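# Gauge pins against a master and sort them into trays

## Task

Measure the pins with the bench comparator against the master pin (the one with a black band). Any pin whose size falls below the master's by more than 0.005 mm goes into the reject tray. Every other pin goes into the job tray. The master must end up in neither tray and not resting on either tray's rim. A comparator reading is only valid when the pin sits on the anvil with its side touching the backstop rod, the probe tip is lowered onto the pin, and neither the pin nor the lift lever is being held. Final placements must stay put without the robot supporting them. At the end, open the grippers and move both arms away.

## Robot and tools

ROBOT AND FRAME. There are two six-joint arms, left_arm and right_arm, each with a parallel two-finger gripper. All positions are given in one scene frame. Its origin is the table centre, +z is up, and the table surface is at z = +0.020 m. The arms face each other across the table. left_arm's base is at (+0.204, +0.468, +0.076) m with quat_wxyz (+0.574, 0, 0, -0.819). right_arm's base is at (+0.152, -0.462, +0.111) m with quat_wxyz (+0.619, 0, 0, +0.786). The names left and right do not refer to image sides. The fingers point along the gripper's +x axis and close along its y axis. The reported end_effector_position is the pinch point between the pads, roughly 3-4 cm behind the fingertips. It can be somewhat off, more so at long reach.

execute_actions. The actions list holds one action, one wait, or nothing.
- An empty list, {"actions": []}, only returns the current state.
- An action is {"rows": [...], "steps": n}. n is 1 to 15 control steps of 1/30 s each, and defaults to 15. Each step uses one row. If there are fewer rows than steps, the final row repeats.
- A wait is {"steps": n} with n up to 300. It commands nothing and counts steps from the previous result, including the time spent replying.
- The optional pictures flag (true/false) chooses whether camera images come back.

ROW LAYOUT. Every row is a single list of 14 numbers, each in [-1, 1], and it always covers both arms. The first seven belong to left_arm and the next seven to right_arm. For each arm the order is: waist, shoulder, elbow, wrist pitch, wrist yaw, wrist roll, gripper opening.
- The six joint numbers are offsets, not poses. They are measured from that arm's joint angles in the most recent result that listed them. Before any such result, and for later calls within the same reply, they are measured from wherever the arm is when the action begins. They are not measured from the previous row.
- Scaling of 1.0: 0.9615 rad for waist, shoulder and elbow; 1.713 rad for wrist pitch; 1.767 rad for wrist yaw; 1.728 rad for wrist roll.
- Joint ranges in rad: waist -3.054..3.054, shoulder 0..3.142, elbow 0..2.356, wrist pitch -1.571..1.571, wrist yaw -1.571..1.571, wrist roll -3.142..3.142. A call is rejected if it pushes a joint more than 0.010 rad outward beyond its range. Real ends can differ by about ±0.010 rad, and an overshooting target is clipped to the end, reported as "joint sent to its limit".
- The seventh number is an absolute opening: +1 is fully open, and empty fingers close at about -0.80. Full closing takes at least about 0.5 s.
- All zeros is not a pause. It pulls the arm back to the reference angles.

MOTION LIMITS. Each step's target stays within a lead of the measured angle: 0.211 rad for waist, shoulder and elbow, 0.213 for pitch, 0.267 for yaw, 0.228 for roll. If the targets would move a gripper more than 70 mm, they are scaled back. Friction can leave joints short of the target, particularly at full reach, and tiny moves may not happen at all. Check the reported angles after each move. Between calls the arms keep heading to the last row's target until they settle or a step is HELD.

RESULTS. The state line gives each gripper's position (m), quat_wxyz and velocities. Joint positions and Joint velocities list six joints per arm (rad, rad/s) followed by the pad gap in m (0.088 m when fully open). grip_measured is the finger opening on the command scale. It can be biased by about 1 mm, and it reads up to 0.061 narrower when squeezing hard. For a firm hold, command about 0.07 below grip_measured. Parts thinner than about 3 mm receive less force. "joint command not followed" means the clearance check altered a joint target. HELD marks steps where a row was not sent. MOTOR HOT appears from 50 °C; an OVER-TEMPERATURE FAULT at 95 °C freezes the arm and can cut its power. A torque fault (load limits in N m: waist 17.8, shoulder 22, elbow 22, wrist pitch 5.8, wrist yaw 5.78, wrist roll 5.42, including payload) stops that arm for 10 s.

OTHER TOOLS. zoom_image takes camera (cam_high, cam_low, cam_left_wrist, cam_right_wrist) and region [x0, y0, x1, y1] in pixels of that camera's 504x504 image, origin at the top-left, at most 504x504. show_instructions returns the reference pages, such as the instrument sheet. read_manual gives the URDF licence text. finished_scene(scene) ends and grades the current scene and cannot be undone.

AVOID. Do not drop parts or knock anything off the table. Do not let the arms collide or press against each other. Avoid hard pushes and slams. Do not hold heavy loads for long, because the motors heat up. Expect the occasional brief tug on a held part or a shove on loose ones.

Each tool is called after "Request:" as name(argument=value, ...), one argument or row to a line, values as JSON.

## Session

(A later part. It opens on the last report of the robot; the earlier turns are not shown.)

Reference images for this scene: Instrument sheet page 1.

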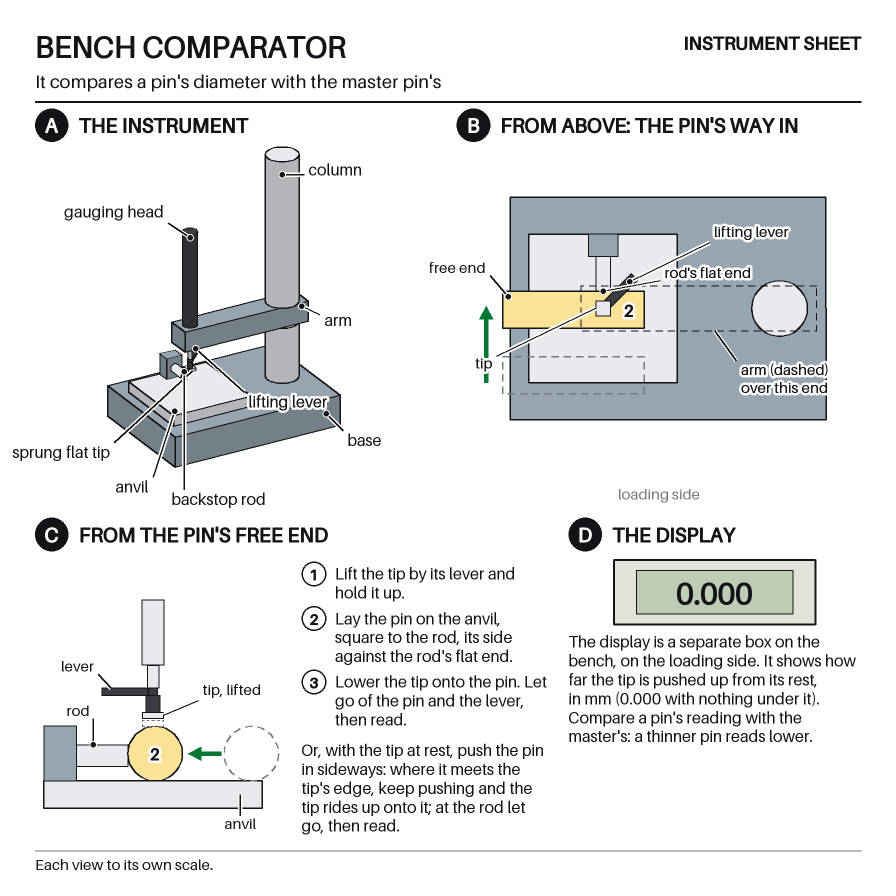

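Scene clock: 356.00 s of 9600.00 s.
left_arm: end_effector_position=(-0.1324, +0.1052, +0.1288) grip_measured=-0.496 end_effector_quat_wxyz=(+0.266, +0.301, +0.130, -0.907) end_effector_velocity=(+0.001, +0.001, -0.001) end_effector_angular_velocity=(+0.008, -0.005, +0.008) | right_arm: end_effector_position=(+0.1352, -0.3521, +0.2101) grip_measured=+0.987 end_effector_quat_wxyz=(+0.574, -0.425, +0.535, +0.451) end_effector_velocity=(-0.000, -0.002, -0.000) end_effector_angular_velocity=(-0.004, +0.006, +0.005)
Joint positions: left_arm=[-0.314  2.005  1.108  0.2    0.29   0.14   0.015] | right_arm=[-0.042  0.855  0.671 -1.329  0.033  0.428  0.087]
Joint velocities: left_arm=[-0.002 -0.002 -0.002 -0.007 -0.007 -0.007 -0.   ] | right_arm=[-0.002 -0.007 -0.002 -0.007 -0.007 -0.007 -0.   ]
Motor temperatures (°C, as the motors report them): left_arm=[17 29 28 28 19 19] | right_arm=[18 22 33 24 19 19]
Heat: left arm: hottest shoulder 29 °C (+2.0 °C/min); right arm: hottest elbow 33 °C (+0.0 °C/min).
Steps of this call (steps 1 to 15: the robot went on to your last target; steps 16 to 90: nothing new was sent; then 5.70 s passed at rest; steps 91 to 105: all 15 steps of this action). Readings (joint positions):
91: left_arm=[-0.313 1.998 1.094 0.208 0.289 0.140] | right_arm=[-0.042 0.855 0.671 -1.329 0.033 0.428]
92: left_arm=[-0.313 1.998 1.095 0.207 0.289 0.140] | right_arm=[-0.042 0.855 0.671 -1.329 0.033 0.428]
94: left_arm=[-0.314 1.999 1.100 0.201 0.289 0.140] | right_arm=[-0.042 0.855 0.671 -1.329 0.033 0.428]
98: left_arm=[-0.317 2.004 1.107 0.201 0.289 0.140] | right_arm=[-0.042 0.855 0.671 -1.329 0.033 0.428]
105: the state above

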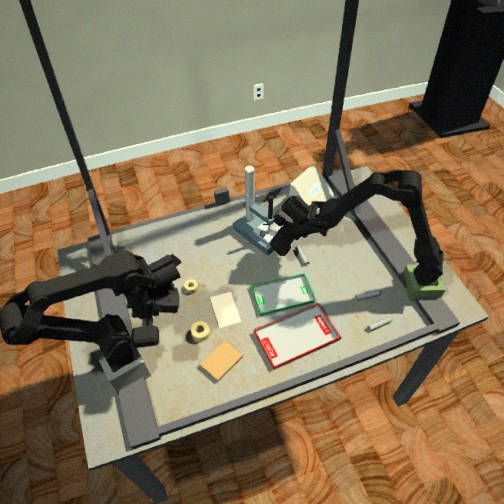

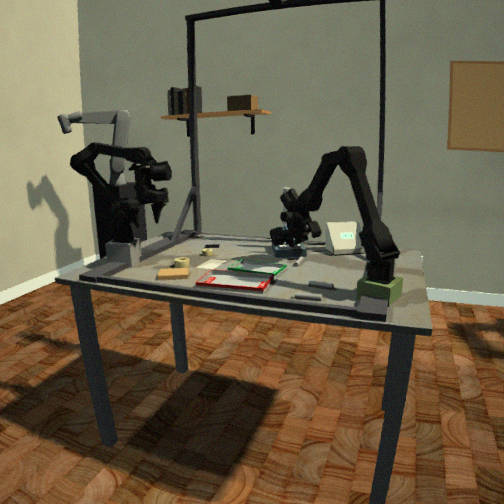

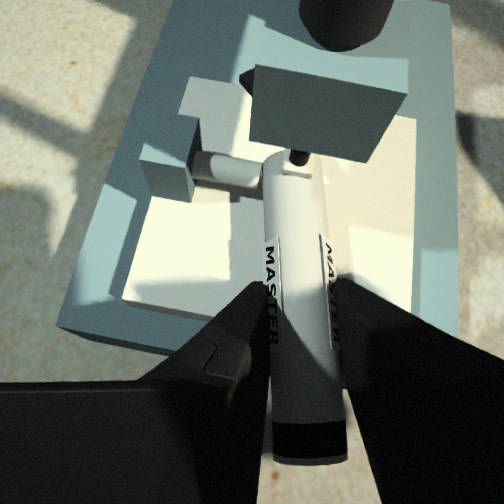

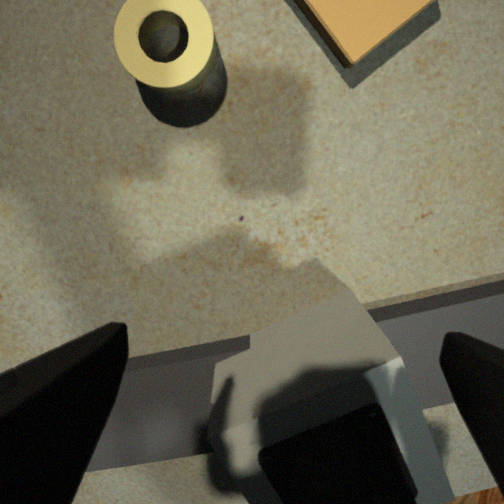

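Request:
execute_actions(
  actions=[
    {"rows":[[0.006,0,0,0,0,0,-0.45,0,0,0,0,0,0,1],[0.004,0,0,0,0,0,-0.25,0,0,0,0,0,0,1],[0,0,0,0,0,0,-0.2,0,0,0,0,0,0,1],[0,0,0,0,0,0,-0.2,0,0,0,0,0,0,1],[0,0,0,0,0,0,-0.2,0,0,0,0,0,0,1],[0,-0.06,-0.02,-0.01,0,0,-0.2,0,0,0,0,0,0,1],[0,-0.08,-0.05,-0.02,0,0,-0.2,0,0,0,0,0,0,1],[0,-0.15,-0.1,-0.04,0,0,-0.2,0,0,0,0,0,0,1],[0,-0.17,-0.14,-0.06,0,0,-0.1,0,0,0,0,0,0,1],[0,-0.25,-0.165,-0.075,0,0,0,0,0,0,0,0,0,1],[0,-0.28,-0.165,-0.075,0,0,0.1,0,0,0,0,0,0,1],[-0.1,-0.28,-0.165,-0.075,-0.03,-0.02,0.2,0,0,0,0,0,0,1],[-0.25,-0.28,-0.165,-0.075,-0.07,-0.04,0.3,0,0,0,0,0,0,1],[-0.4,-0.28,-0.165,-0.075,-0.11,-0.06,0.3,0,0,0,0,0,0,1],[-0.527,-0.28,-0.165,-0.075,-0.146,-0.07,0.3,0,0,0,0,0,0,1]],"steps":15},
  ],
  pictures=false,
)

Request:
execute_actions(
  actions=[
    {"steps":22},
  ],
)

Scene clock: 366.03 s of 9600.00 s.
left_arm: end_effector_position=(-0.1367, +0.1748, +0.1686) grip_measured=+0.210 end_effector_quat_wxyz=(+0.271, +0.317, +0.117, -0.901) end_effector_velocity=(-0.430, +0.475, +0.128) end_effector_angular_velocity=(-0.519, -0.153, -0.351) | right_arm: end_effector_position=(+0.1352, -0.3521, +0.2101) grip_measured=+0.987 end_effector_quat_wxyz=(+0.574, -0.425, +0.535, +0.451) end_effector_velocity=(-0.000, -0.002, -0.001) end_effector_angular_velocity=(-0.009, +0.004, +0.020)
Joint positions: left_arm=[-0.463  1.754  0.968  0.088  0.15   0.073  0.049] | right_arm=[-0.042  0.855  0.671 -1.329  0.033  0.428  0.087]
Joint velocities: left_arm=[-1.927 -0.354 -0.002 -0.007 -1.516 -0.652  0.057] | right_arm=[-0.002 -0.002 -0.002 -0.007 -0.007 -0.022 -0.   ]
Motor temperatures (°C, as the motors report them): left_arm=[17 30 28 28 19 19] | right_arm=[18 22 33 24 19 19]
Heat: left arm: hottest shoulder 30 °C (+3.0 °C/min); right arm: hottest elbow 33 °C (+0.0 °C/min).
Steps of this call (steps 1 to 15: the robot went on to your last target; steps 16 to 90: nothing new was sent; then 6.53 s passed at rest; steps 91 to 105: all 15 steps of this action). Readings (joint positions):
91: left_arm=[-0.314 2.005 1.108 0.200 0.291 0.140] | right_arm=[-0.042 0.855 0.671 -1.329 0.033 0.428]
92: left_arm=[-0.314 2.005 1.108 0.200 0.291 0.140] | right_arm=[-0.042 0.855 0.671 -1.329 0.033 0.428]
94: left_arm=[-0.314 2.005 1.108 0.200 0.291 0.140] | right_arm=[-0.042 0.855 0.671 -1.329 0.033 0.428]
98: left_arm=[-0.314 1.962 1.080 0.177 0.291 0.140] | right_arm=[-0.042 0.855 0.671 -1.329 0.033 0.428]
105: the state above

Scene clock: 366.77 s of 9600.00 s.
left_arm: end_effector_position=(-0.2089, +0.2986, +0.1675) grip_measured=+0.298 end_effector_quat_wxyz=(+0.166, +0.340, +0.065, -0.923) end_effector_velocity=(+0.002, +0.001, -0.001) end_effector_angular_velocity=(-0.005, -0.010, +0.014) | right_arm: end_effector_position=(+0.1352, -0.3521, +0.2101) grip_measured=+0.987 end_effector_quat_wxyz=(+0.574, -0.425, +0.535, +0.451) end_effector_velocity=(-0.003, +0.000, -0.000) end_effector_angular_velocity=(+0.003, +0.023, -0.008)
Joint positions: left_arm=[-0.821  1.742  0.96   0.075  0.038  0.024  0.054] | right_arm=[-0.042  0.855  0.671 -1.329  0.033  0.428  0.087]
Joint velocities: left_arm=[-0.007 -0.002 -0.002 -0.007 -0.022 -0.007 -0.   ] | right_arm=[-0.002 -0.002 -0.002  0.007 -0.022  0.007 -0.   ]
Motor temperatures (°C, as the motors report them): left_arm=[17 30 28 27 19 19] | right_arm=[18 22 33 24 19 19]
Heat: left arm: hottest shoulder 30 °C (+3.0 °C/min); right arm: hottest elbow 33 °C (+0.0 °C/min).
Steps of this call (steps 1 to 22: the robot went on to your last target). Readings (joint positions):
1: left_arm=[-0.527 1.746 0.968 0.086 0.116 0.058] | right_arm=[-0.042 0.855 0.671 -1.329 0.033 0.428]
2: left_arm=[-0.589 1.742 0.968 0.084 0.096 0.049] | right_arm=[-0.042 0.855 0.671 -1.329 0.033 0.428]
4: left_arm=[-0.704 1.742 0.967 0.079 0.069 0.037] | right_arm=[-0.042 0.855 0.671 -1.329 0.033 0.428]
8: left_arm=[-0.823 1.742 0.960 0.075 0.053 0.028] | right_arm=[-0.042 0.855 0.671 -1.329 0.033 0.428]
22: the state above

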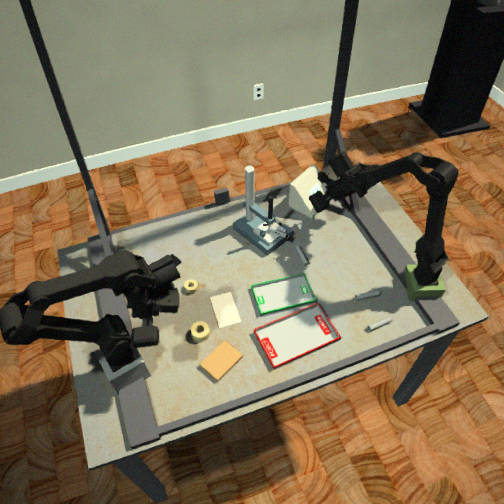

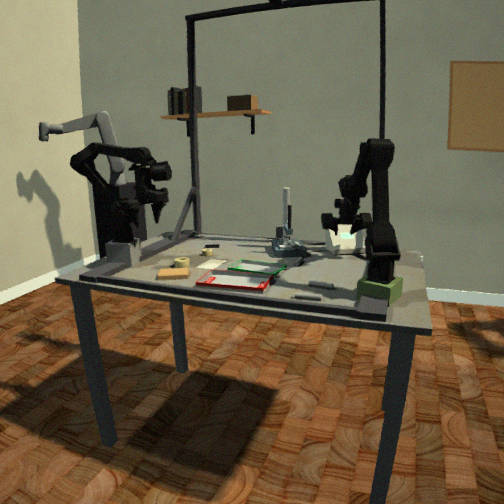

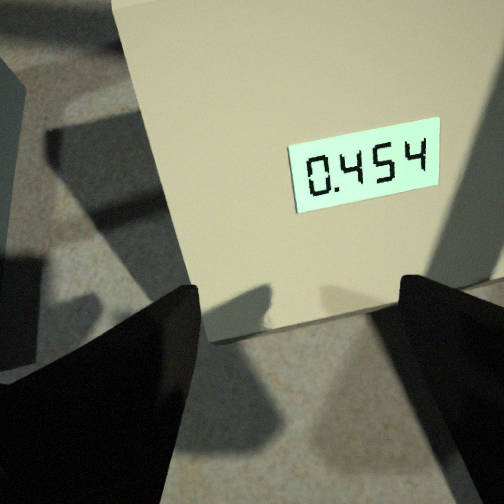

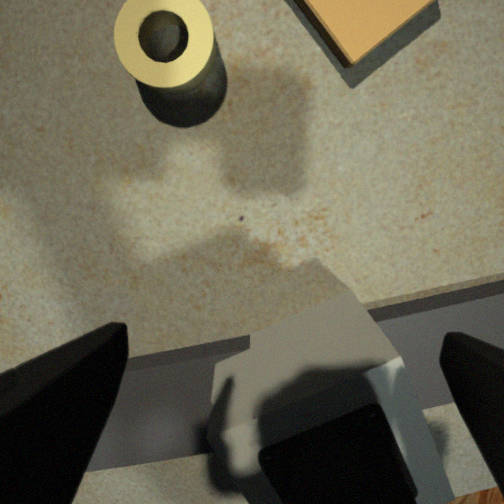

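Request:
execute_actions(
  actions=[
    {"rows":[[0.18,0,0,0,0.05,0.02,0,0,0,0,0,0,0,1],[0.36,0,0,0,0.1,0.045,-0.1,0,0,0,0,0,0,1],[0.527,0.03,0,0,0.143,0.067,-0.15,0,0,0,0,0,0,1],[0.527,0.03,0,0,0.143,0.067,-0.15,0,0,0,0,0,0,1],[0.527,0.03,0,0,0.143,0.067,-0.15,0,0,0,0,0,0,1],[0.527,0.03,0,0,0.143,0.067,-0.15,0,0,0,0,0,0,1],[0.527,0.03,0,0,0.143,0.067,-0.15,0,0,0,0,0,0,1],[0.527,0.03,0.02,0.01,0.143,0.067,-0.15,0,0,0,0,0,0,1],[0.527,0.08,0.05,0.025,0.143,0.067,-0.15,0,0,0,0,0,0,1],[0.527,0.13,0.085,0.04,0.143,0.067,-0.15,0,0,0,0,0,0,1],[0.527,0.18,0.115,0.055,0.143,0.067,-0.15,0,0,0,0,0,0,1],[0.527,0.22,0.14,0.066,0.143,0.067,-0.15,0,0,0,0,0,0,1],[0.527,0.25,0.154,0.073,0.143,0.067,-0.15,0,0,0,0,0,0,1],[0.527,0.275,0.156,0.073,0.143,0.067,-0.15,0,0,0,0,0,0,1]],"steps":15},
  ],
  pictures=false,
)

Request:
execute_actions(
  actions=[
    {"steps":15},
  ],
)

Scene clock: 375.87 s of 9600.00 s.
left_arm: end_effector_position=(-0.1290, +0.1072, +0.1474) grip_measured=-0.146 end_effector_quat_wxyz=(+0.273, +0.291, +0.124, -0.909) end_effector_velocity=(-0.052, -0.043, -0.210) end_effector_angular_velocity=(+0.251, -0.196, -0.037) | right_arm: end_effector_position=(+0.1352, -0.3521, +0.2101) grip_measured=+0.987 end_effector_quat_wxyz=(+0.574, -0.425, +0.535, +0.451) end_effector_velocity=(+0.000, -0.002, -0.000) end_effector_angular_velocity=(-0.004, +0.006, +0.000)
Joint positions: left_arm=[-0.313  1.948  1.093  0.186  0.284  0.134  0.032] | right_arm=[-0.042  0.855  0.671 -1.329  0.033  0.428  0.087]
Joint velocities: left_arm=[-0.027  0.701  0.271  0.11   0.007  0.007 -0.001] | right_arm=[-0.007 -0.007 -0.002 -0.007 -0.007 -0.007 -0.   ]
Motor temperatures (°C, as the motors report them): left_arm=[17 30 28 27 19 19] | right_arm=[18 22 33 24 19 19]
Heat: left arm: hottest shoulder 30 °C (+3.0 °C/min); right arm: hottest elbow 33 °C (+0.0 °C/min).
Steps of this call (steps 1 to 15: the robot went on to your last target; steps 16 to 90: nothing new was sent; then 5.60 s passed at rest; steps 91 to 105: all 15 steps of this action). Readings (joint positions):
91: left_arm=[-0.804 1.742 0.960 0.075 0.071 0.030] | right_arm=[-0.042 0.855 0.671 -1.329 0.033 0.428]
92: left_arm=[-0.761 1.742 0.960 0.075 0.117 0.049] | right_arm=[-0.042 0.855 0.671 -1.329 0.033 0.428]
94: left_arm=[-0.639 1.748 0.960 0.075 0.202 0.094] | right_arm=[-0.042 0.855 0.671 -1.329 0.033 0.428]
98: left_arm=[-0.405 1.760 0.961 0.076 0.259 0.124] | right_arm=[-0.042 0.855 0.671 -1.329 0.033 0.428]
105: the state above

Scene clock: 376.37 s of 9600.00 s.
left_arm: end_effector_position=(-0.1308, +0.1052, +0.1303) grip_measured=-0.148 end_effector_quat_wxyz=(+0.270, +0.300, +0.131, -0.906) end_effector_velocity=(-0.000, -0.000, +0.001) end_effector_angular_velocity=(-0.004, +0.004, +0.008) | right_arm: end_effector_position=(+0.1352, -0.3521, +0.2101) grip_measured=+0.987 end_effector_quat_wxyz=(+0.574, -0.425, +0.535, +0.451) end_effector_velocity=(-0.000, -0.002, -0.000) end_effector_angular_velocity=(-0.004, +0.006, +0.005)
Joint positions: left_arm=[-0.313  1.997  1.104  0.198  0.286  0.136  0.032] | right_arm=[-0.042  0.855  0.671 -1.329  0.033  0.428  0.087]
Joint velocities: left_arm=[-0.002 -0.002 -0.002  0.007 -0.007 -0.007  0.   ] | right_arm=[-0.002 -0.007 -0.002 -0.007 -0.007 -0.007  0.   ]
Motor temperatures (°C, as the motors report them): left_arm=[17 30 28 27 19 19] | right_arm=[18 22 33 24 19 19]
Heat: left arm: hottest shoulder 30 °C (+3.0 °C/min); right arm: hottest elbow 33 °C (+0.0 °C/min).
Steps of this call (steps 1 to 15: the robot went on to your last target). Readings (joint positions):
1: left_arm=[-0.313 1.967 1.097 0.187 0.284 0.134] | right_arm=[-0.042 0.855 0.671 -1.329 0.033 0.428]
2: left_arm=[-0.313 1.981 1.098 0.187 0.284 0.135] | right_arm=[-0.042 0.855 0.671 -1.329 0.033 0.428]
4: left_arm=[-0.313 1.997 1.098 0.190 0.285 0.136] | right_arm=[-0.042 0.855 0.671 -1.329 0.033 0.428]
8: left_arm=[-0.313 1.997 1.104 0.198 0.286 0.136] | right_arm=[-0.042 0.855 0.671 -1.329 0.033 0.428]
15: the state above

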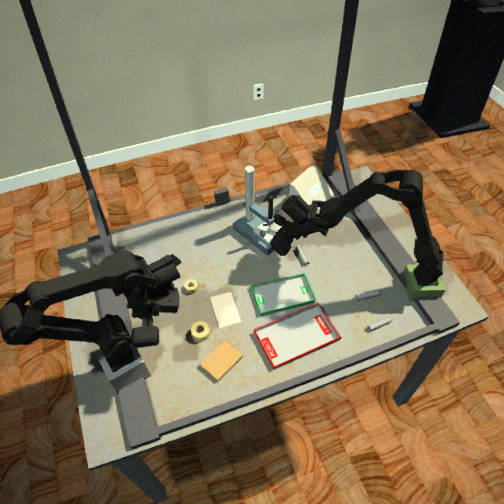

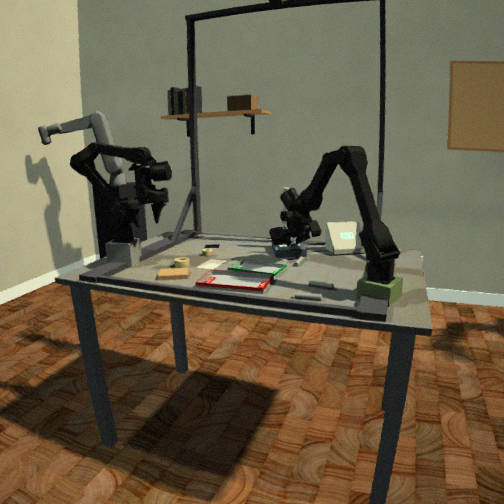

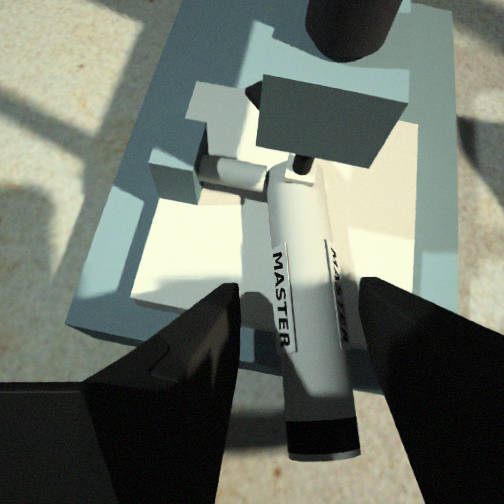

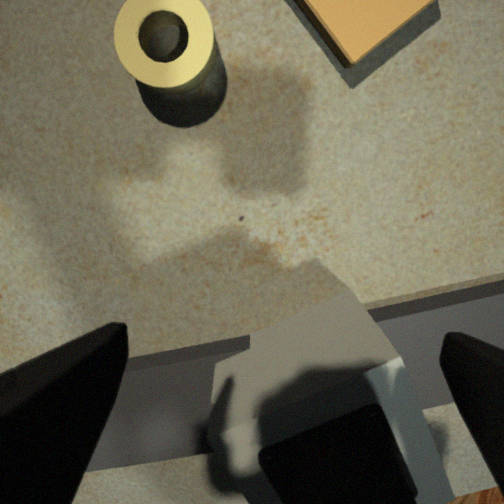

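Request:
execute_actions(
  actions=[
    {"rows":[[0,0.014,0.004,0,0,0,-0.35,0,0,0,0,0,0,1],[0,0.014,0.004,0,0,0,-0.5,0,0,0,0,0,0,1],[0,0.014,0.004,0,0,0,-0.66,0,0,0,0,0,0,1],[0,0.014,0.004,0,0,0,-0.66,0,0,0,0,0,0,1],[0,0.014,0.004,0,0,0,-0.66,0,0,0,0,0,0,1],[0,0.014,0.004,0,0,0,-0.66,0,0,0,0,0,0,1],[0,0.014,0.004,0,0,0,-0.66,0,0,0,0,0,0,1],[0,0.014,0.004,0,0,0,-0.66,0,0,0,0,0,0,1],[-0.02,0.012,0.004,0,-0.01,0,-0.66,0,0,0,0,0,0,1],[-0.04,0.012,0.004,0,-0.02,-0.005,-0.66,0,0,0,0,0,0,1],[-0.065,0.01,0.004,0,-0.035,-0.01,-0.66,0,0,0,0,0,0,1],[-0.09,0.01,0.004,0,-0.05,-0.015,-0.66,0,0,0,0,0,0,1],[-0.11,0.008,0.004,0,-0.06,-0.018,-0.66,0,0,0,0,0,0,1],[-0.125,0.008,0.004,0,-0.07,-0.021,-0.66,0,0,0,0,0,0,1]],"steps":15},
  ],
  pictures=false,
)

Request:
execute_actions(
  actions=[
    {"steps":10},
  ],
)

Scene clock: 383.73 s of 9600.00 s.
left_arm: end_effector_position=(-0.1503, +0.1200, +0.1296) grip_measured=-0.507 end_effector_quat_wxyz=(+0.281, +0.311, +0.114, -0.900) end_effector_velocity=(-0.164, +0.154, +0.003) end_effector_angular_velocity=(-0.051, -0.061, -0.263) | right_arm: end_effector_position=(+0.1352, -0.3521, +0.2101) grip_measured=+0.987 end_effector_quat_wxyz=(+0.574, -0.425, +0.535, +0.451) end_effector_velocity=(-0.000, -0.002, -0.001) end_effector_angular_velocity=(-0.009, +0.004, +0.020)
Joint positions: left_arm=[-0.391  1.998  1.107  0.202  0.187  0.112  0.014] | right_arm=[-0.042  0.855  0.671 -1.329  0.033  0.428  0.087]
Joint velocities: left_arm=[-0.53  -0.002  0.022 -0.007 -0.256 -0.11  -0.   ] | right_arm=[-0.002 -0.002 -0.002 -0.007 -0.007 -0.022 -0.   ]
Motor temperatures (°C, as the motors report them): left_arm=[17 30 28 27 19 19] | right_arm=[18 22 33 24 19 19]
Heat: left arm: hottest shoulder 30 °C (+3.0 °C/min); right arm: hottest elbow 33 °C (+0.0 °C/min).
Steps of this call (steps 1 to 15: the robot went on to your last target; steps 16 to 90: nothing new was sent; then 3.87 s passed at rest; steps 91 to 105: all 15 steps of this action). Readings (joint positions):
91: left_arm=[-0.313 1.997 1.104 0.198 0.286 0.136] | right_arm=[-0.042 0.855 0.671 -1.329 0.033 0.428]
92: left_arm=[-0.313 1.997 1.104 0.198 0.286 0.136] | right_arm=[-0.042 0.855 0.671 -1.329 0.033 0.428]
94: left_arm=[-0.313 1.998 1.104 0.198 0.287 0.136] | right_arm=[-0.042 0.855 0.671 -1.329 0.033 0.428]
98: left_arm=[-0.313 1.998 1.104 0.198 0.288 0.136] | right_arm=[-0.042 0.855 0.671 -1.329 0.033 0.428]
105: the state above

Scene clock: 384.07 s of 9600.00 s.
left_arm: end_effector_position=(-0.1623, +0.1322, +0.1295) grip_measured=-0.507 end_effector_quat_wxyz=(+0.272, +0.314, +0.109, -0.903) end_effector_velocity=(+0.001, +0.001, -0.001) end_effector_angular_velocity=(+0.007, -0.005, +0.008) | right_arm: end_effector_position=(+0.1352, -0.3521, +0.2101) grip_measured=+0.987 end_effector_quat_wxyz=(+0.574, -0.425, +0.535, +0.451) end_effector_velocity=(-0.001, -0.002, -0.001) end_effector_angular_velocity=(-0.008, +0.006, -0.004)
Joint positions: left_arm=[-0.431  1.998  1.107  0.202  0.171  0.105  0.014] | right_arm=[-0.042  0.855  0.671 -1.329  0.033  0.428  0.087]
Joint velocities: left_arm=[-0.002 -0.002 -0.002 -0.007 -0.007 -0.007 -0.   ] | right_arm=[ 0.002 -0.002 -0.002 -0.007 -0.007  0.007 -0.   ]
Motor temperatures (°C, as the motors report them): left_arm=[17 30 28 27 19 19] | right_arm=[18 22 33 24 19 19]
Heat: left arm: hottest shoulder 30 °C (+3.0 °C/min); right arm: hottest elbow 33 °C (+0.0 °C/min).
Steps of this call (steps 1 to 10: the robot went on to your last target). Readings (joint positions):
1: left_arm=[-0.407 1.998 1.107 0.202 0.182 0.110] | right_arm=[-0.042 0.855 0.671 -1.329 0.033 0.428]
2: left_arm=[-0.419 1.998 1.107 0.202 0.179 0.108] | right_arm=[-0.042 0.855 0.671 -1.329 0.033 0.428]
4: left_arm=[-0.430 1.998 1.107 0.202 0.171 0.106] | right_arm=[-0.042 0.855 0.671 -1.329 0.033 0.428]
8: left_arm=[-0.431 1.998 1.107 0.202 0.171 0.105] | right_arm=[-0.042 0.855 0.671 -1.329 0.033 0.428]
10: the state above

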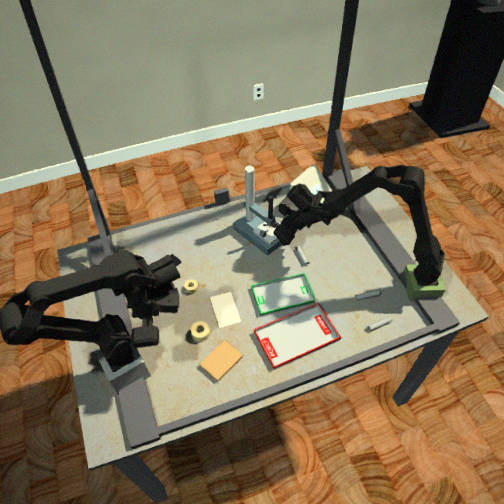

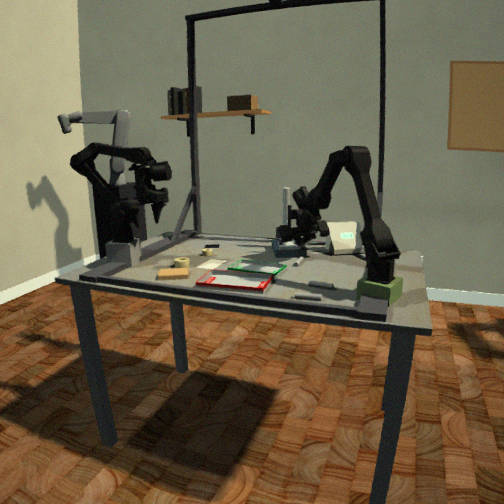

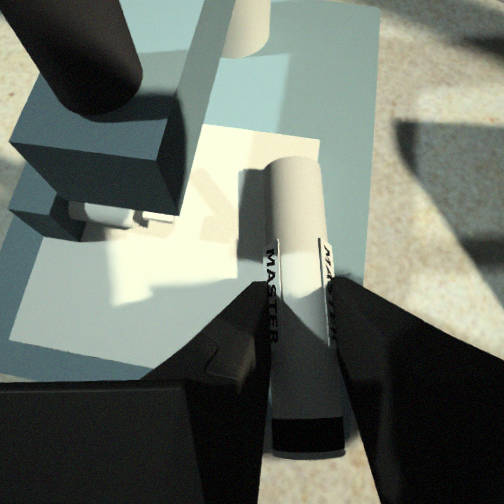

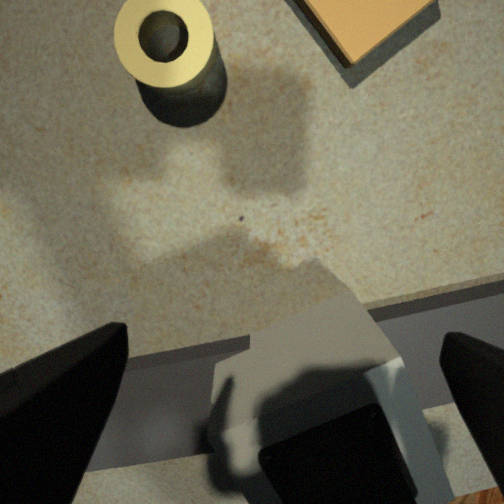

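Request:
execute_actions(
  actions=[
    {"rows":[[0,-0.05,0,0,0,0,-0.66,0,0,0,0,0,0,1],[-0.03,-0.12,0,-0.02,0,0,-0.66,0,0,0,0,0,0,1],[-0.08,-0.2,0,-0.03,-0.02,-0.01,-0.66,0,0,0,0,0,0,1],[-0.14,-0.26,-0.05,-0.01,-0.04,-0.02,-0.66,0,0,0,0,0,0,1],[-0.2,-0.31,-0.15,0.04,-0.06,-0.04,-0.66,0,0,0,0,0,0,1],[-0.25,-0.36,-0.26,0.09,-0.08,-0.05,-0.66,0,0,0,0,0,0,1],[-0.28,-0.4,-0.38,0.14,-0.095,-0.058,-0.66,0,0,0,0,0,0,1],[-0.28,-0.42,-0.5,0.19,-0.095,-0.058,-0.66,0,0,0,0,0,0,1],[-0.28,-0.43,-0.62,0.23,-0.095,-0.058,-0.66,0,0,0,0,0,0,1],[-0.28,-0.43,-0.72,0.26,-0.095,-0.058,-0.66,0,0,0,0,0,0,1],[-0.28,-0.42,-0.8,0.285,-0.095,-0.058,-0.66,0,0,0,0,0,0,1],[-0.28,-0.41,-0.866,0.3,-0.095,-0.058,-0.66,0,0,0,0,0,0,1]],"steps":15},
  ],
  pictures=false,
)

Request:
execute_actions(
  actions=[
    {"steps":20},
  ],
)

Scene clock: 399.70 s of 9600.00 s.
left_arm: end_effector_position=(-0.1454, +0.2697, +0.1794) grip_measured=-0.507 end_effector_quat_wxyz=(+0.246, +0.184, +0.044, -0.951) end_effector_velocity=(+0.373, +0.174, -0.635) end_effector_angular_velocity=(+0.826, -1.393, +0.141) | right_arm: end_effector_position=(+0.1352, -0.3521, +0.2101) grip_measured=+0.987 end_effector_quat_wxyz=(+0.574, -0.425, +0.535, +0.451) end_effector_velocity=(+0.002, -0.002, -0.000) end_effector_angular_velocity=(-0.006, -0.009, +0.004)
Joint positions: left_arm=[-0.703  1.593  0.543  0.669  0.012  0.013  0.014] | right_arm=[-0.042  0.855  0.671 -1.329  0.033  0.428  0.087]
Joint velocities: left_arm=[ 0.061  0.159 -1.6    0.139 -0.066 -0.051  0.   ] | right_arm=[-0.002 -0.002 -0.002 -0.007  0.007 -0.007 -0.   ]
Motor temperatures (°C, as the motors report them): left_arm=[17 31 28 27 19 19] | right_arm=[18 22 33 24 19 19]
Heat: left arm: hottest shoulder 31 °C (+3.0 °C/min); right arm: hottest elbow 33 °C (+0.0 °C/min).
Steps of this call (steps 1 to 30: the robot went on to your last target; steps 31 to 90: nothing new was sent; then 12.13 s passed at rest; steps 91 to 105: all 15 steps of this action). Readings (joint positions):
91: left_arm=[-0.431 1.991 1.107 0.202 0.171 0.105] | right_arm=[-0.042 0.855 0.671 -1.329 0.033 0.428]
92: left_arm=[-0.432 1.975 1.107 0.190 0.168 0.105] | right_arm=[-0.042 0.855 0.671 -1.329 0.033 0.428]
94: left_arm=[-0.457 1.920 1.091 0.164 0.139 0.096] | right_arm=[-0.042 0.855 0.671 -1.329 0.033 0.428]
98: left_arm=[-0.606 1.728 0.927 0.349 0.058 0.042] | right_arm=[-0.042 0.855 0.671 -1.329 0.033 0.428]
105: the state above

Scene clock: 400.37 s of 9600.00 s.
left_arm: end_effector_position=(-0.0759, +0.3084, +0.0912) grip_measured=-0.507 end_effector_quat_wxyz=(+0.240, +0.297, +0.076, -0.921) end_effector_velocity=(+0.002, -0.000, -0.001) end_effector_angular_velocity=(-0.002, -0.010, +0.015) | right_arm: end_effector_position=(+0.1352, -0.3521, +0.2101) grip_measured=+0.987 end_effector_quat_wxyz=(+0.574, -0.425, +0.535, +0.451) end_effector_velocity=(+0.001, +0.001, -0.000) end_effector_angular_velocity=(+0.008, -0.006, +0.004)
Joint positions: left_arm=[-0.701  1.61   0.274  0.712  0.009  0.01   0.014] | right_arm=[-0.042  0.855  0.671 -1.329  0.033  0.428  0.087]
Joint velocities: left_arm=[-0.007 -0.002 -0.002 -0.007 -0.022 -0.007 -0.   ] | right_arm=[-0.002 -0.002 -0.002  0.007  0.007 -0.007 -0.   ]
Motor temperatures (°C, as the motors report them): left_arm=[17 31 28 27 19 19] | right_arm=[18 22 33 24 19 19]
Heat: left arm: hottest shoulder 31 °C (+3.0 °C/min); right arm: hottest elbow 33 °C (+0.0 °C/min).
Steps of this call (steps 1 to 20: the robot went on to your last target). Readings (joint positions):
1: left_arm=[-0.701 1.598 0.488 0.674 0.011 0.012] | right_arm=[-0.042 0.855 0.671 -1.329 0.033 0.428]
2: left_arm=[-0.701 1.603 0.432 0.681 0.010 0.012] | right_arm=[-0.042 0.855 0.671 -1.329 0.033 0.428]
4: left_arm=[-0.701 1.607 0.337 0.688 0.010 0.011] | right_arm=[-0.042 0.855 0.671 -1.329 0.033 0.428]
8: left_arm=[-0.701 1.612 0.273 0.700 0.009 0.010] | right_arm=[-0.042 0.855 0.671 -1.329 0.033 0.428]
20: the state above

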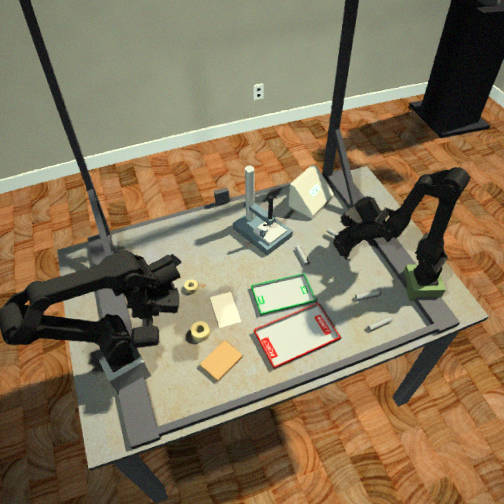

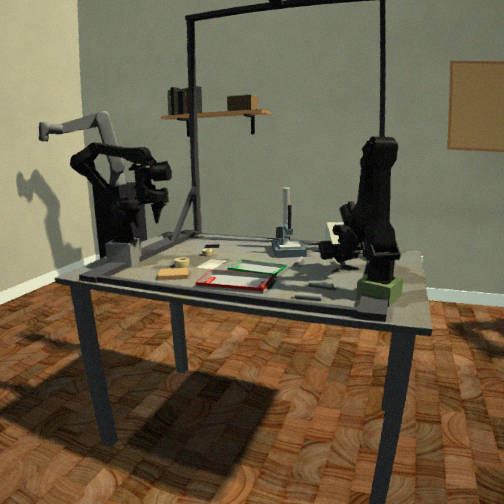

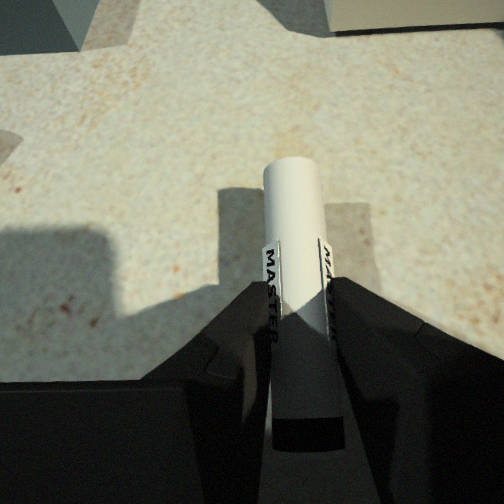

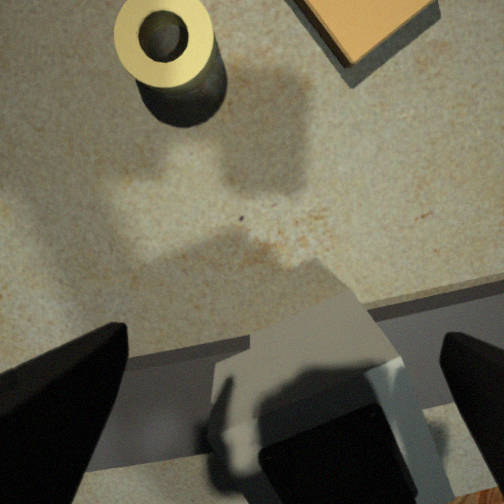

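Request:
execute_actions(
  actions=[
    {"rows":[[0,0.03,0,0.003,0,0,-0.66,0,0,0,0,0,0,1],[0,0.055,0,0.004,0,0,-0.66,0,0,0,0,0,0,1],[0,0.062,0,0.004,0,0,-0.66,0,0,0,0,0,0,1],[0,0.062,0,0.004,0,0,-0.66,0,0,0,0,0,0,1],[0,0.062,0,0.004,0,0,-0.66,0,0,0,0,0,0,1],[0,0.062,0,0.004,0,0,-0.4,0,0,0,0,0,0,1],[0,0.062,0,0.004,0,0,-0.2,0,0,0,0,0,0,1],[0,0.062,0,0.004,0,0,-0.2,0,0,0,0,0,0,1],[0,0.062,0,0.004,0,0,-0.2,0,0,0,0,0,0,1],[0,0.062,0,0.004,0,0,-0.2,0,0,0,0,0,0,1],[0,0.03,0,0,0,0,-0.2,0,0,0,0,0,0,1],[0,-0.02,0,0,0,0,-0.1,0,0,0,0,0,0,1],[0,-0.07,0,0,0,0,0,0,0,0,0,0,0,1],[0,-0.12,0.02,0,0,0,0,0,0,0,0,0,0,1]],"steps":15},
  ],
)

Scene clock: 412.67 s of 9600.00 s.
left_arm: end_effector_position=(-0.0787, +0.3068, +0.1042) grip_measured=-0.071 end_effector_quat_wxyz=(+0.242, +0.278, +0.071, -0.927) end_effector_velocity=(-0.105, -0.061, +0.355) end_effector_angular_velocity=(-0.601, +1.049, +0.008) | right_arm: end_effector_position=(+0.1352, -0.3521, +0.2101) grip_measured=+0.987 end_effector_quat_wxyz=(+0.574, -0.425, +0.535, +0.451) end_effector_velocity=(+0.001, -0.002, -0.000) end_effector_angular_velocity=(-0.006, -0.009, +0.009)
Joint positions: left_arm=[-0.701  1.565  0.274  0.708  0.009  0.01   0.036] | right_arm=[-0.042  0.855  0.671 -1.329  0.033  0.428  0.087]
Joint velocities: left_arm=[-0.002 -0.989  0.095  0.125 -0.007 -0.007  0.045] | right_arm=[ 0.002 -0.002 -0.002 -0.007  0.007 -0.007 -0.   ]
Motor temperatures (°C, as the motors report them): left_arm=[17 29 28 28 19 19] | right_arm=[18 22 33 24 19 19]
Heat: left arm: hottest shoulder 29 °C (+0.0 °C/min); right arm: hottest elbow 33 °C (+0.0 °C/min).
Steps of this call (steps 1 to 15: the robot went on to your last target; steps 16 to 90: nothing new was sent; then 8.80 s passed at rest; steps 91 to 105: all 15 steps of this action). Readings (joint positions):
91: left_arm=[-0.701 1.614 0.274 0.712 0.009 0.010] | right_arm=[-0.042 0.855 0.671 -1.329 0.033 0.428]
92: left_arm=[-0.701 1.623 0.274 0.715 0.009 0.010] | right_arm=[-0.042 0.855 0.671 -1.329 0.033 0.428]
94: left_arm=[-0.701 1.646 0.274 0.716 0.009 0.010] | right_arm=[-0.042 0.855 0.671 -1.329 0.033 0.428]
98: left_arm=[-0.701 1.656 0.274 0.721 0.009 0.010] | right_arm=[-0.042 0.855 0.671 -1.329 0.033 0.428]
105: the state above

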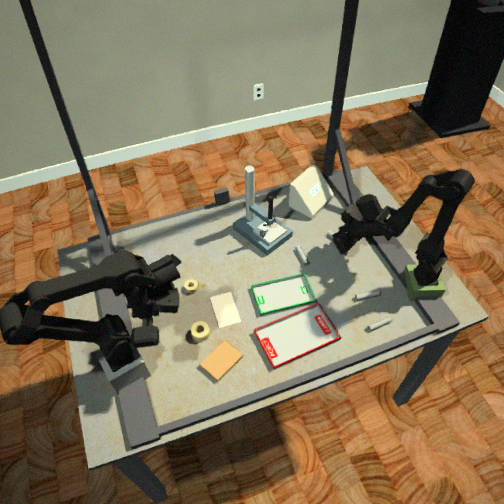

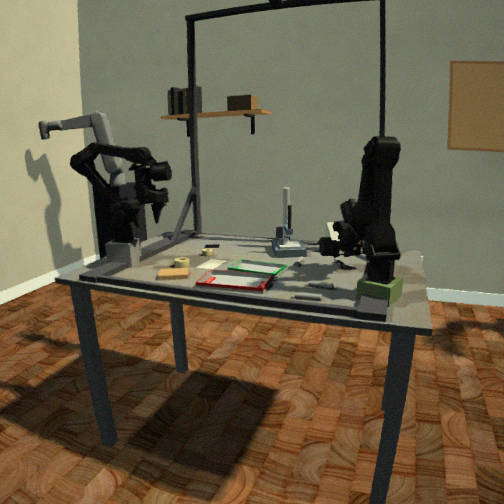

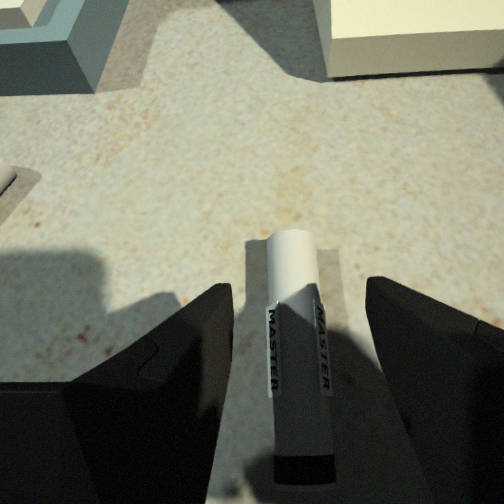

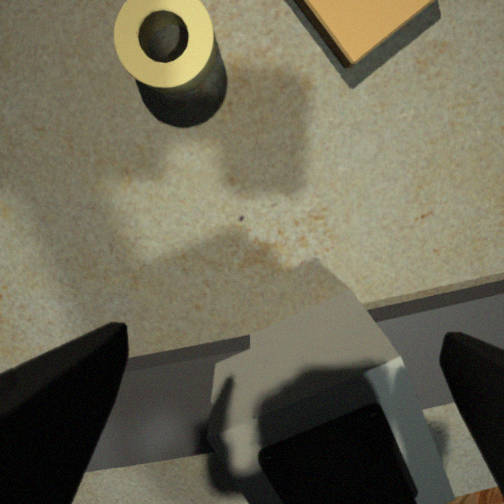

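Request:
execute_actions(
  actions=[
    {"rows":[[0,-0.08,0.1,0,0,0,0,0,0,0,0,0,0,1],[0,-0.12,0.25,-0.05,0,0,0,0,0,0,0,0,0,1],[0,-0.12,0.4,-0.15,0,0,0,0,0,0,0,0,0,1],[0.05,-0.1,0.55,-0.28,0,0.05,0,0,0,0,0,0,0,1],[0.12,-0.05,0.7,-0.42,0,0.1,0,0,0,0,0,0,0,1],[0.2,0,0.85,-0.56,0,0.15,0,0,0,0,0,0,0,1],[0.28,0.08,1,-0.7,0,0.2,0,0,0,0,0,0,0,1],[0.36,0.15,1,-0.82,0,0.25,0,0,0,0,0,0,0,1]],"steps":15},
  ],
  pictures=false,
)

Request:
execute_actions(
  actions=[
    {"steps":15},
  ],
  pictures=false,
)

Scene clock: 422.70 s of 9600.00 s.
left_arm: end_effector_position=(-0.0891, +0.1228, +0.2029) grip_measured=-0.002 end_effector_quat_wxyz=(+0.313, +0.400, -0.029, -0.861) end_effector_velocity=(-0.069, -0.105, +0.348) end_effector_angular_velocity=(+0.081, -0.239, -0.076) | right_arm: end_effector_position=(+0.1352, -0.3521, +0.2101) grip_measured=+0.987 end_effector_quat_wxyz=(+0.574, -0.425, +0.535, +0.451) end_effector_velocity=(-0.000, -0.002, -0.000) end_effector_angular_velocity=(-0.004, +0.006, +0.005)
Joint positions: left_arm=[-0.355  1.709  1.098 -0.123  0.007  0.423  0.039] | right_arm=[-0.042  0.855  0.671 -1.329  0.033  0.428  0.087]
Joint velocities: left_arm=[ 0.032  0.027  1.663 -1.853 -0.007  0.168 -0.   ] | right_arm=[-0.002 -0.007 -0.002 -0.007 -0.007 -0.007 -0.   ]
Motor temperatures (°C, as the motors report them): left_arm=[17 29 27 28 19 19] | right_arm=[18 22 33 24 19 19]
Heat: left arm: hottest shoulder 29 °C (+0.0 °C/min); right arm: hottest elbow 33 °C (+0.0 °C/min).
Steps of this call (steps 1 to 30: the robot went on to your last target; steps 31 to 90: nothing new was sent; then 6.53 s passed at rest; steps 91 to 105: all 15 steps of this action). Readings (joint positions):
91: left_arm=[-0.701 1.500 0.303 0.707 0.009 0.010] | right_arm=[-0.042 0.855 0.671 -1.329 0.033 0.428]
92: left_arm=[-0.701 1.497 0.331 0.679 0.009 0.010] | right_arm=[-0.042 0.855 0.671 -1.329 0.033 0.428]
94: left_arm=[-0.696 1.489 0.436 0.549 0.010 0.028] | right_arm=[-0.042 0.855 0.671 -1.329 0.033 0.428]
98: left_arm=[-0.542 1.557 0.691 0.338 0.016 0.242] | right_arm=[-0.042 0.855 0.671 -1.329 0.033 0.428]
105: the state above

Scene clock: 423.20 s of 9600.00 s.
left_arm: end_effector_position=(-0.0469, +0.1727, +0.1819) grip_measured=-0.002 end_effector_quat_wxyz=(+0.233, +0.561, +0.062, -0.792) end_effector_velocity=(+0.016, +0.018, -0.011) end_effector_angular_velocity=(+0.085, -0.077, +0.007) | right_arm: end_effector_position=(+0.1352, -0.3521, +0.2101) grip_measured=+0.987 end_effector_quat_wxyz=(+0.574, -0.425, +0.535, +0.451) end_effector_velocity=(-0.000, -0.002, -0.001) end_effector_angular_velocity=(-0.009, +0.005, +0.005)
Joint positions: left_arm=[-0.355  1.707  1.233 -0.687  0.007  0.437  0.039] | right_arm=[-0.042  0.855  0.671 -1.329  0.033  0.428  0.087]
Joint velocities: left_arm=[-0.002 -0.002 -0.007 -0.11  -0.007 -0.007 -0.   ] | right_arm=[-0.002 -0.002 -0.002 -0.007 -0.007 -0.007  0.   ]
Motor temperatures (°C, as the motors report them): left_arm=[17 29 27 28 19 19] | right_arm=[18 22 33 24 19 19]
Heat: left arm: hottest shoulder 29 °C (+0.0 °C/min); right arm: hottest elbow 33 °C (+0.0 °C/min).
Steps of this call (steps 1 to 15: the robot went on to your last target). Readings (joint positions):
1: left_arm=[-0.355 1.709 1.145 -0.181 0.007 0.428] | right_arm=[-0.042 0.855 0.671 -1.329 0.033 0.428]
2: left_arm=[-0.355 1.706 1.184 -0.238 0.007 0.430] | right_arm=[-0.042 0.855 0.671 -1.329 0.033 0.428]
4: left_arm=[-0.355 1.695 1.229 -0.362 0.007 0.434] | right_arm=[-0.042 0.855 0.671 -1.329 0.033 0.428]
8: left_arm=[-0.355 1.698 1.237 -0.613 0.007 0.437] | right_arm=[-0.042 0.855 0.671 -1.329 0.033 0.428]
15: the state above

Request:
execute_actions(
  actions=[
    {"rows":[[0,0.05,0.1,-0.1,0,0.05,0,0,0,0,0,0,0,1],[0,0.12,0.2,-0.18,0,0.1,0,0,0,0,0,0,0,1],[0,0.2,0.3,-0.23,0,0.15,0,0,0,0,0,0,0,1],[0,0.28,0.38,-0.25,0,0.18,0,0,0,0,0,0,0,1],[0,0.35,0.44,-0.25,0,0.18,0,0,0,0,0,0,0,1],[0,0.42,0.48,-0.24,0,0.18,0,0,0,0,0,0,0,1],[0,0.47,0.495,-0.23,0,0.18,0,0,0,0,0,0,0,1],[0,0.51,0.495,-0.228,0,0.18,0,0,0,0,0,0,0,1]],"steps":15},
  ],
  pictures=false,
)

Request:
execute_actions(
  actions=[
    {"steps":12},
  ],
)

Scene clock: 435.90 s of 9600.00 s.
left_arm: end_effector_position=(-0.0639, +0.1526, +0.1063) grip_measured=-0.002 end_effector_quat_wxyz=(+0.039, +0.708, +0.051, -0.703) end_effector_velocity=(-0.002, -0.006, +0.007) end_effector_angular_velocity=(-0.031, -0.002, -0.039) | right_arm: end_effector_position=(+0.1352, -0.3521, +0.2101) grip_measured=+0.987 end_effector_quat_wxyz=(+0.574, -0.425, +0.535, +0.451) end_effector_velocity=(+0.003, -0.000, +0.001) end_effector_angular_velocity=(+0.002, -0.022, -0.006)
Joint positions: left_arm=[-0.355  2.2    1.687 -1.075  0.007  0.741  0.039] | right_arm=[-0.042  0.855  0.671 -1.329  0.033  0.428  0.087]
Joint velocities: left_arm=[-0.002 -0.002  0.027 -0.007 -0.022  0.037  0.   ] | right_arm=[ 0.002 -0.002  0.002 -0.007  0.022  0.007 -0.   ]
Motor temperatures (°C, as the motors report them): left_arm=[17 29 28 26 19 19] | right_arm=[18 22 33 24 19 19]
Heat: left arm: hottest shoulder 29 °C (-1.0 °C/min); right arm: hottest elbow 33 °C (+0.0 °C/min).
Steps of this call (steps 1 to 15: the robot went on to your last target; steps 16 to 90: nothing new was sent; then 9.20 s passed at rest; steps 91 to 105: all 15 steps of this action). Readings (joint positions):
91: left_arm=[-0.355 1.715 1.251 -0.735 0.007 0.457] | right_arm=[-0.042 0.855 0.671 -1.329 0.033 0.428]
92: left_arm=[-0.355 1.737 1.291 -0.810 0.007 0.500] | right_arm=[-0.042 0.855 0.671 -1.329 0.033 0.428]
94: left_arm=[-0.355 1.825 1.413 -0.943 0.007 0.617] | right_arm=[-0.042 0.855 0.671 -1.329 0.033 0.428]
98: left_arm=[-0.355 2.053 1.647 -1.046 0.007 0.717] | right_arm=[-0.042 0.855 0.671 -1.329 0.033 0.428]
105: the state above

Scene clock: 436.30 s of 9600.00 s.
left_arm: end_effector_position=(-0.0669, +0.1491, +0.1106) grip_measured=-0.002 end_effector_quat_wxyz=(+0.042, +0.704, +0.046, -0.707) end_effector_velocity=(+0.002, -0.001, +0.002) end_effector_angular_velocity=(-0.012, -0.018, -0.010) | right_arm: end_effector_position=(+0.1352, -0.3521, +0.2101) grip_measured=+0.987 end_effector_quat_wxyz=(+0.574, -0.425, +0.535, +0.451) end_effector_velocity=(-0.000, -0.002, -0.001) end_effector_angular_velocity=(-0.008, +0.006, -0.009)
Joint positions: left_arm=[-0.355  2.2    1.703 -1.076  0.007  0.743  0.039] | right_arm=[-0.042  0.855  0.671 -1.329  0.033  0.428  0.087]
Joint velocities: left_arm=[-0.002 -0.002  0.002 -0.007 -0.022  0.007 -0.   ] | right_arm=[-0.002 -0.002 -0.002 -0.007 -0.007  0.007 -0.   ]
Motor temperatures (°C, as the motors report them): left_arm=[17 29 28 26 19 19] | right_arm=[18 22 33 24 19 19]
Heat: left arm: hottest shoulder 29 °C (-1.0 °C/min); right arm: hottest elbow 33 °C (+0.0 °C/min).
Steps of this call (steps 1 to 12: the robot went on to your last target). Readings (joint positions):
1: left_arm=[-0.355 2.200 1.689 -1.076 0.007 0.742] | right_arm=[-0.042 0.855 0.671 -1.329 0.033 0.428]
2: left_arm=[-0.355 2.200 1.695 -1.076 0.007 0.742] | right_arm=[-0.042 0.855 0.671 -1.329 0.033 0.428]
4: left_arm=[-0.355 2.200 1.702 -1.076 0.007 0.743] | right_arm=[-0.042 0.855 0.671 -1.329 0.033 0.428]
8: left_arm=[-0.355 2.200 1.703 -1.076 0.007 0.743] | right_arm=[-0.042 0.855 0.671 -1.329 0.033 0.428]
12: the state above

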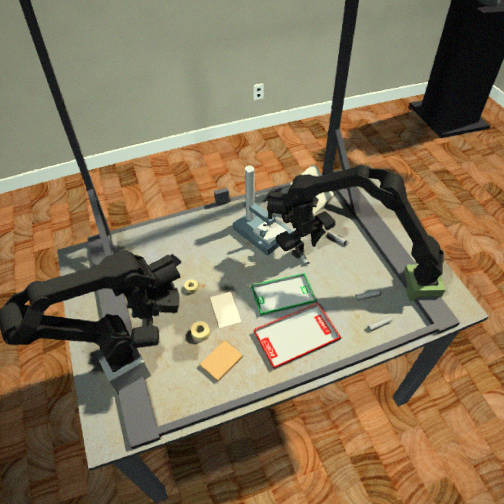

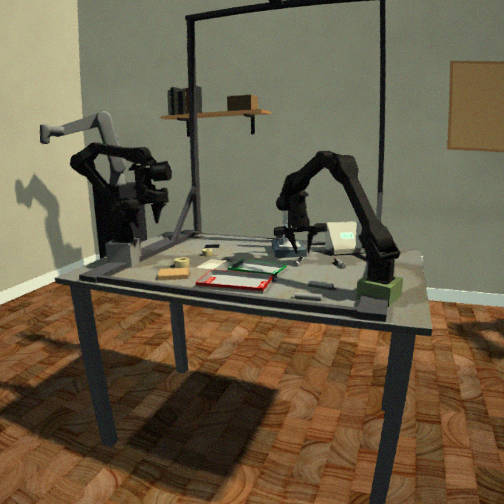

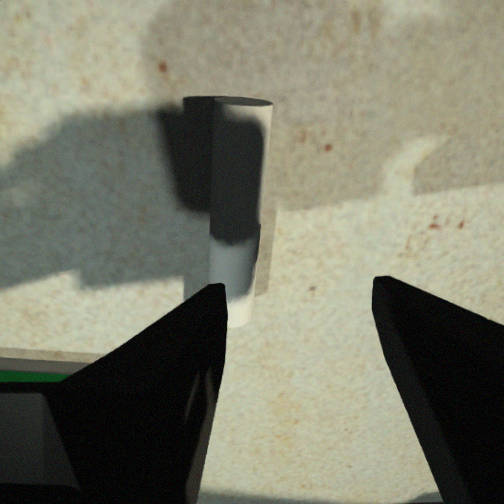

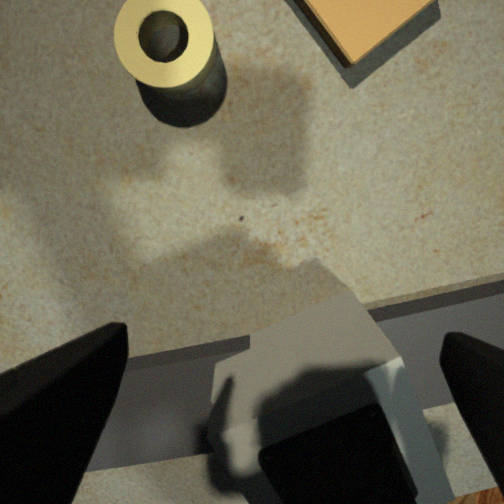

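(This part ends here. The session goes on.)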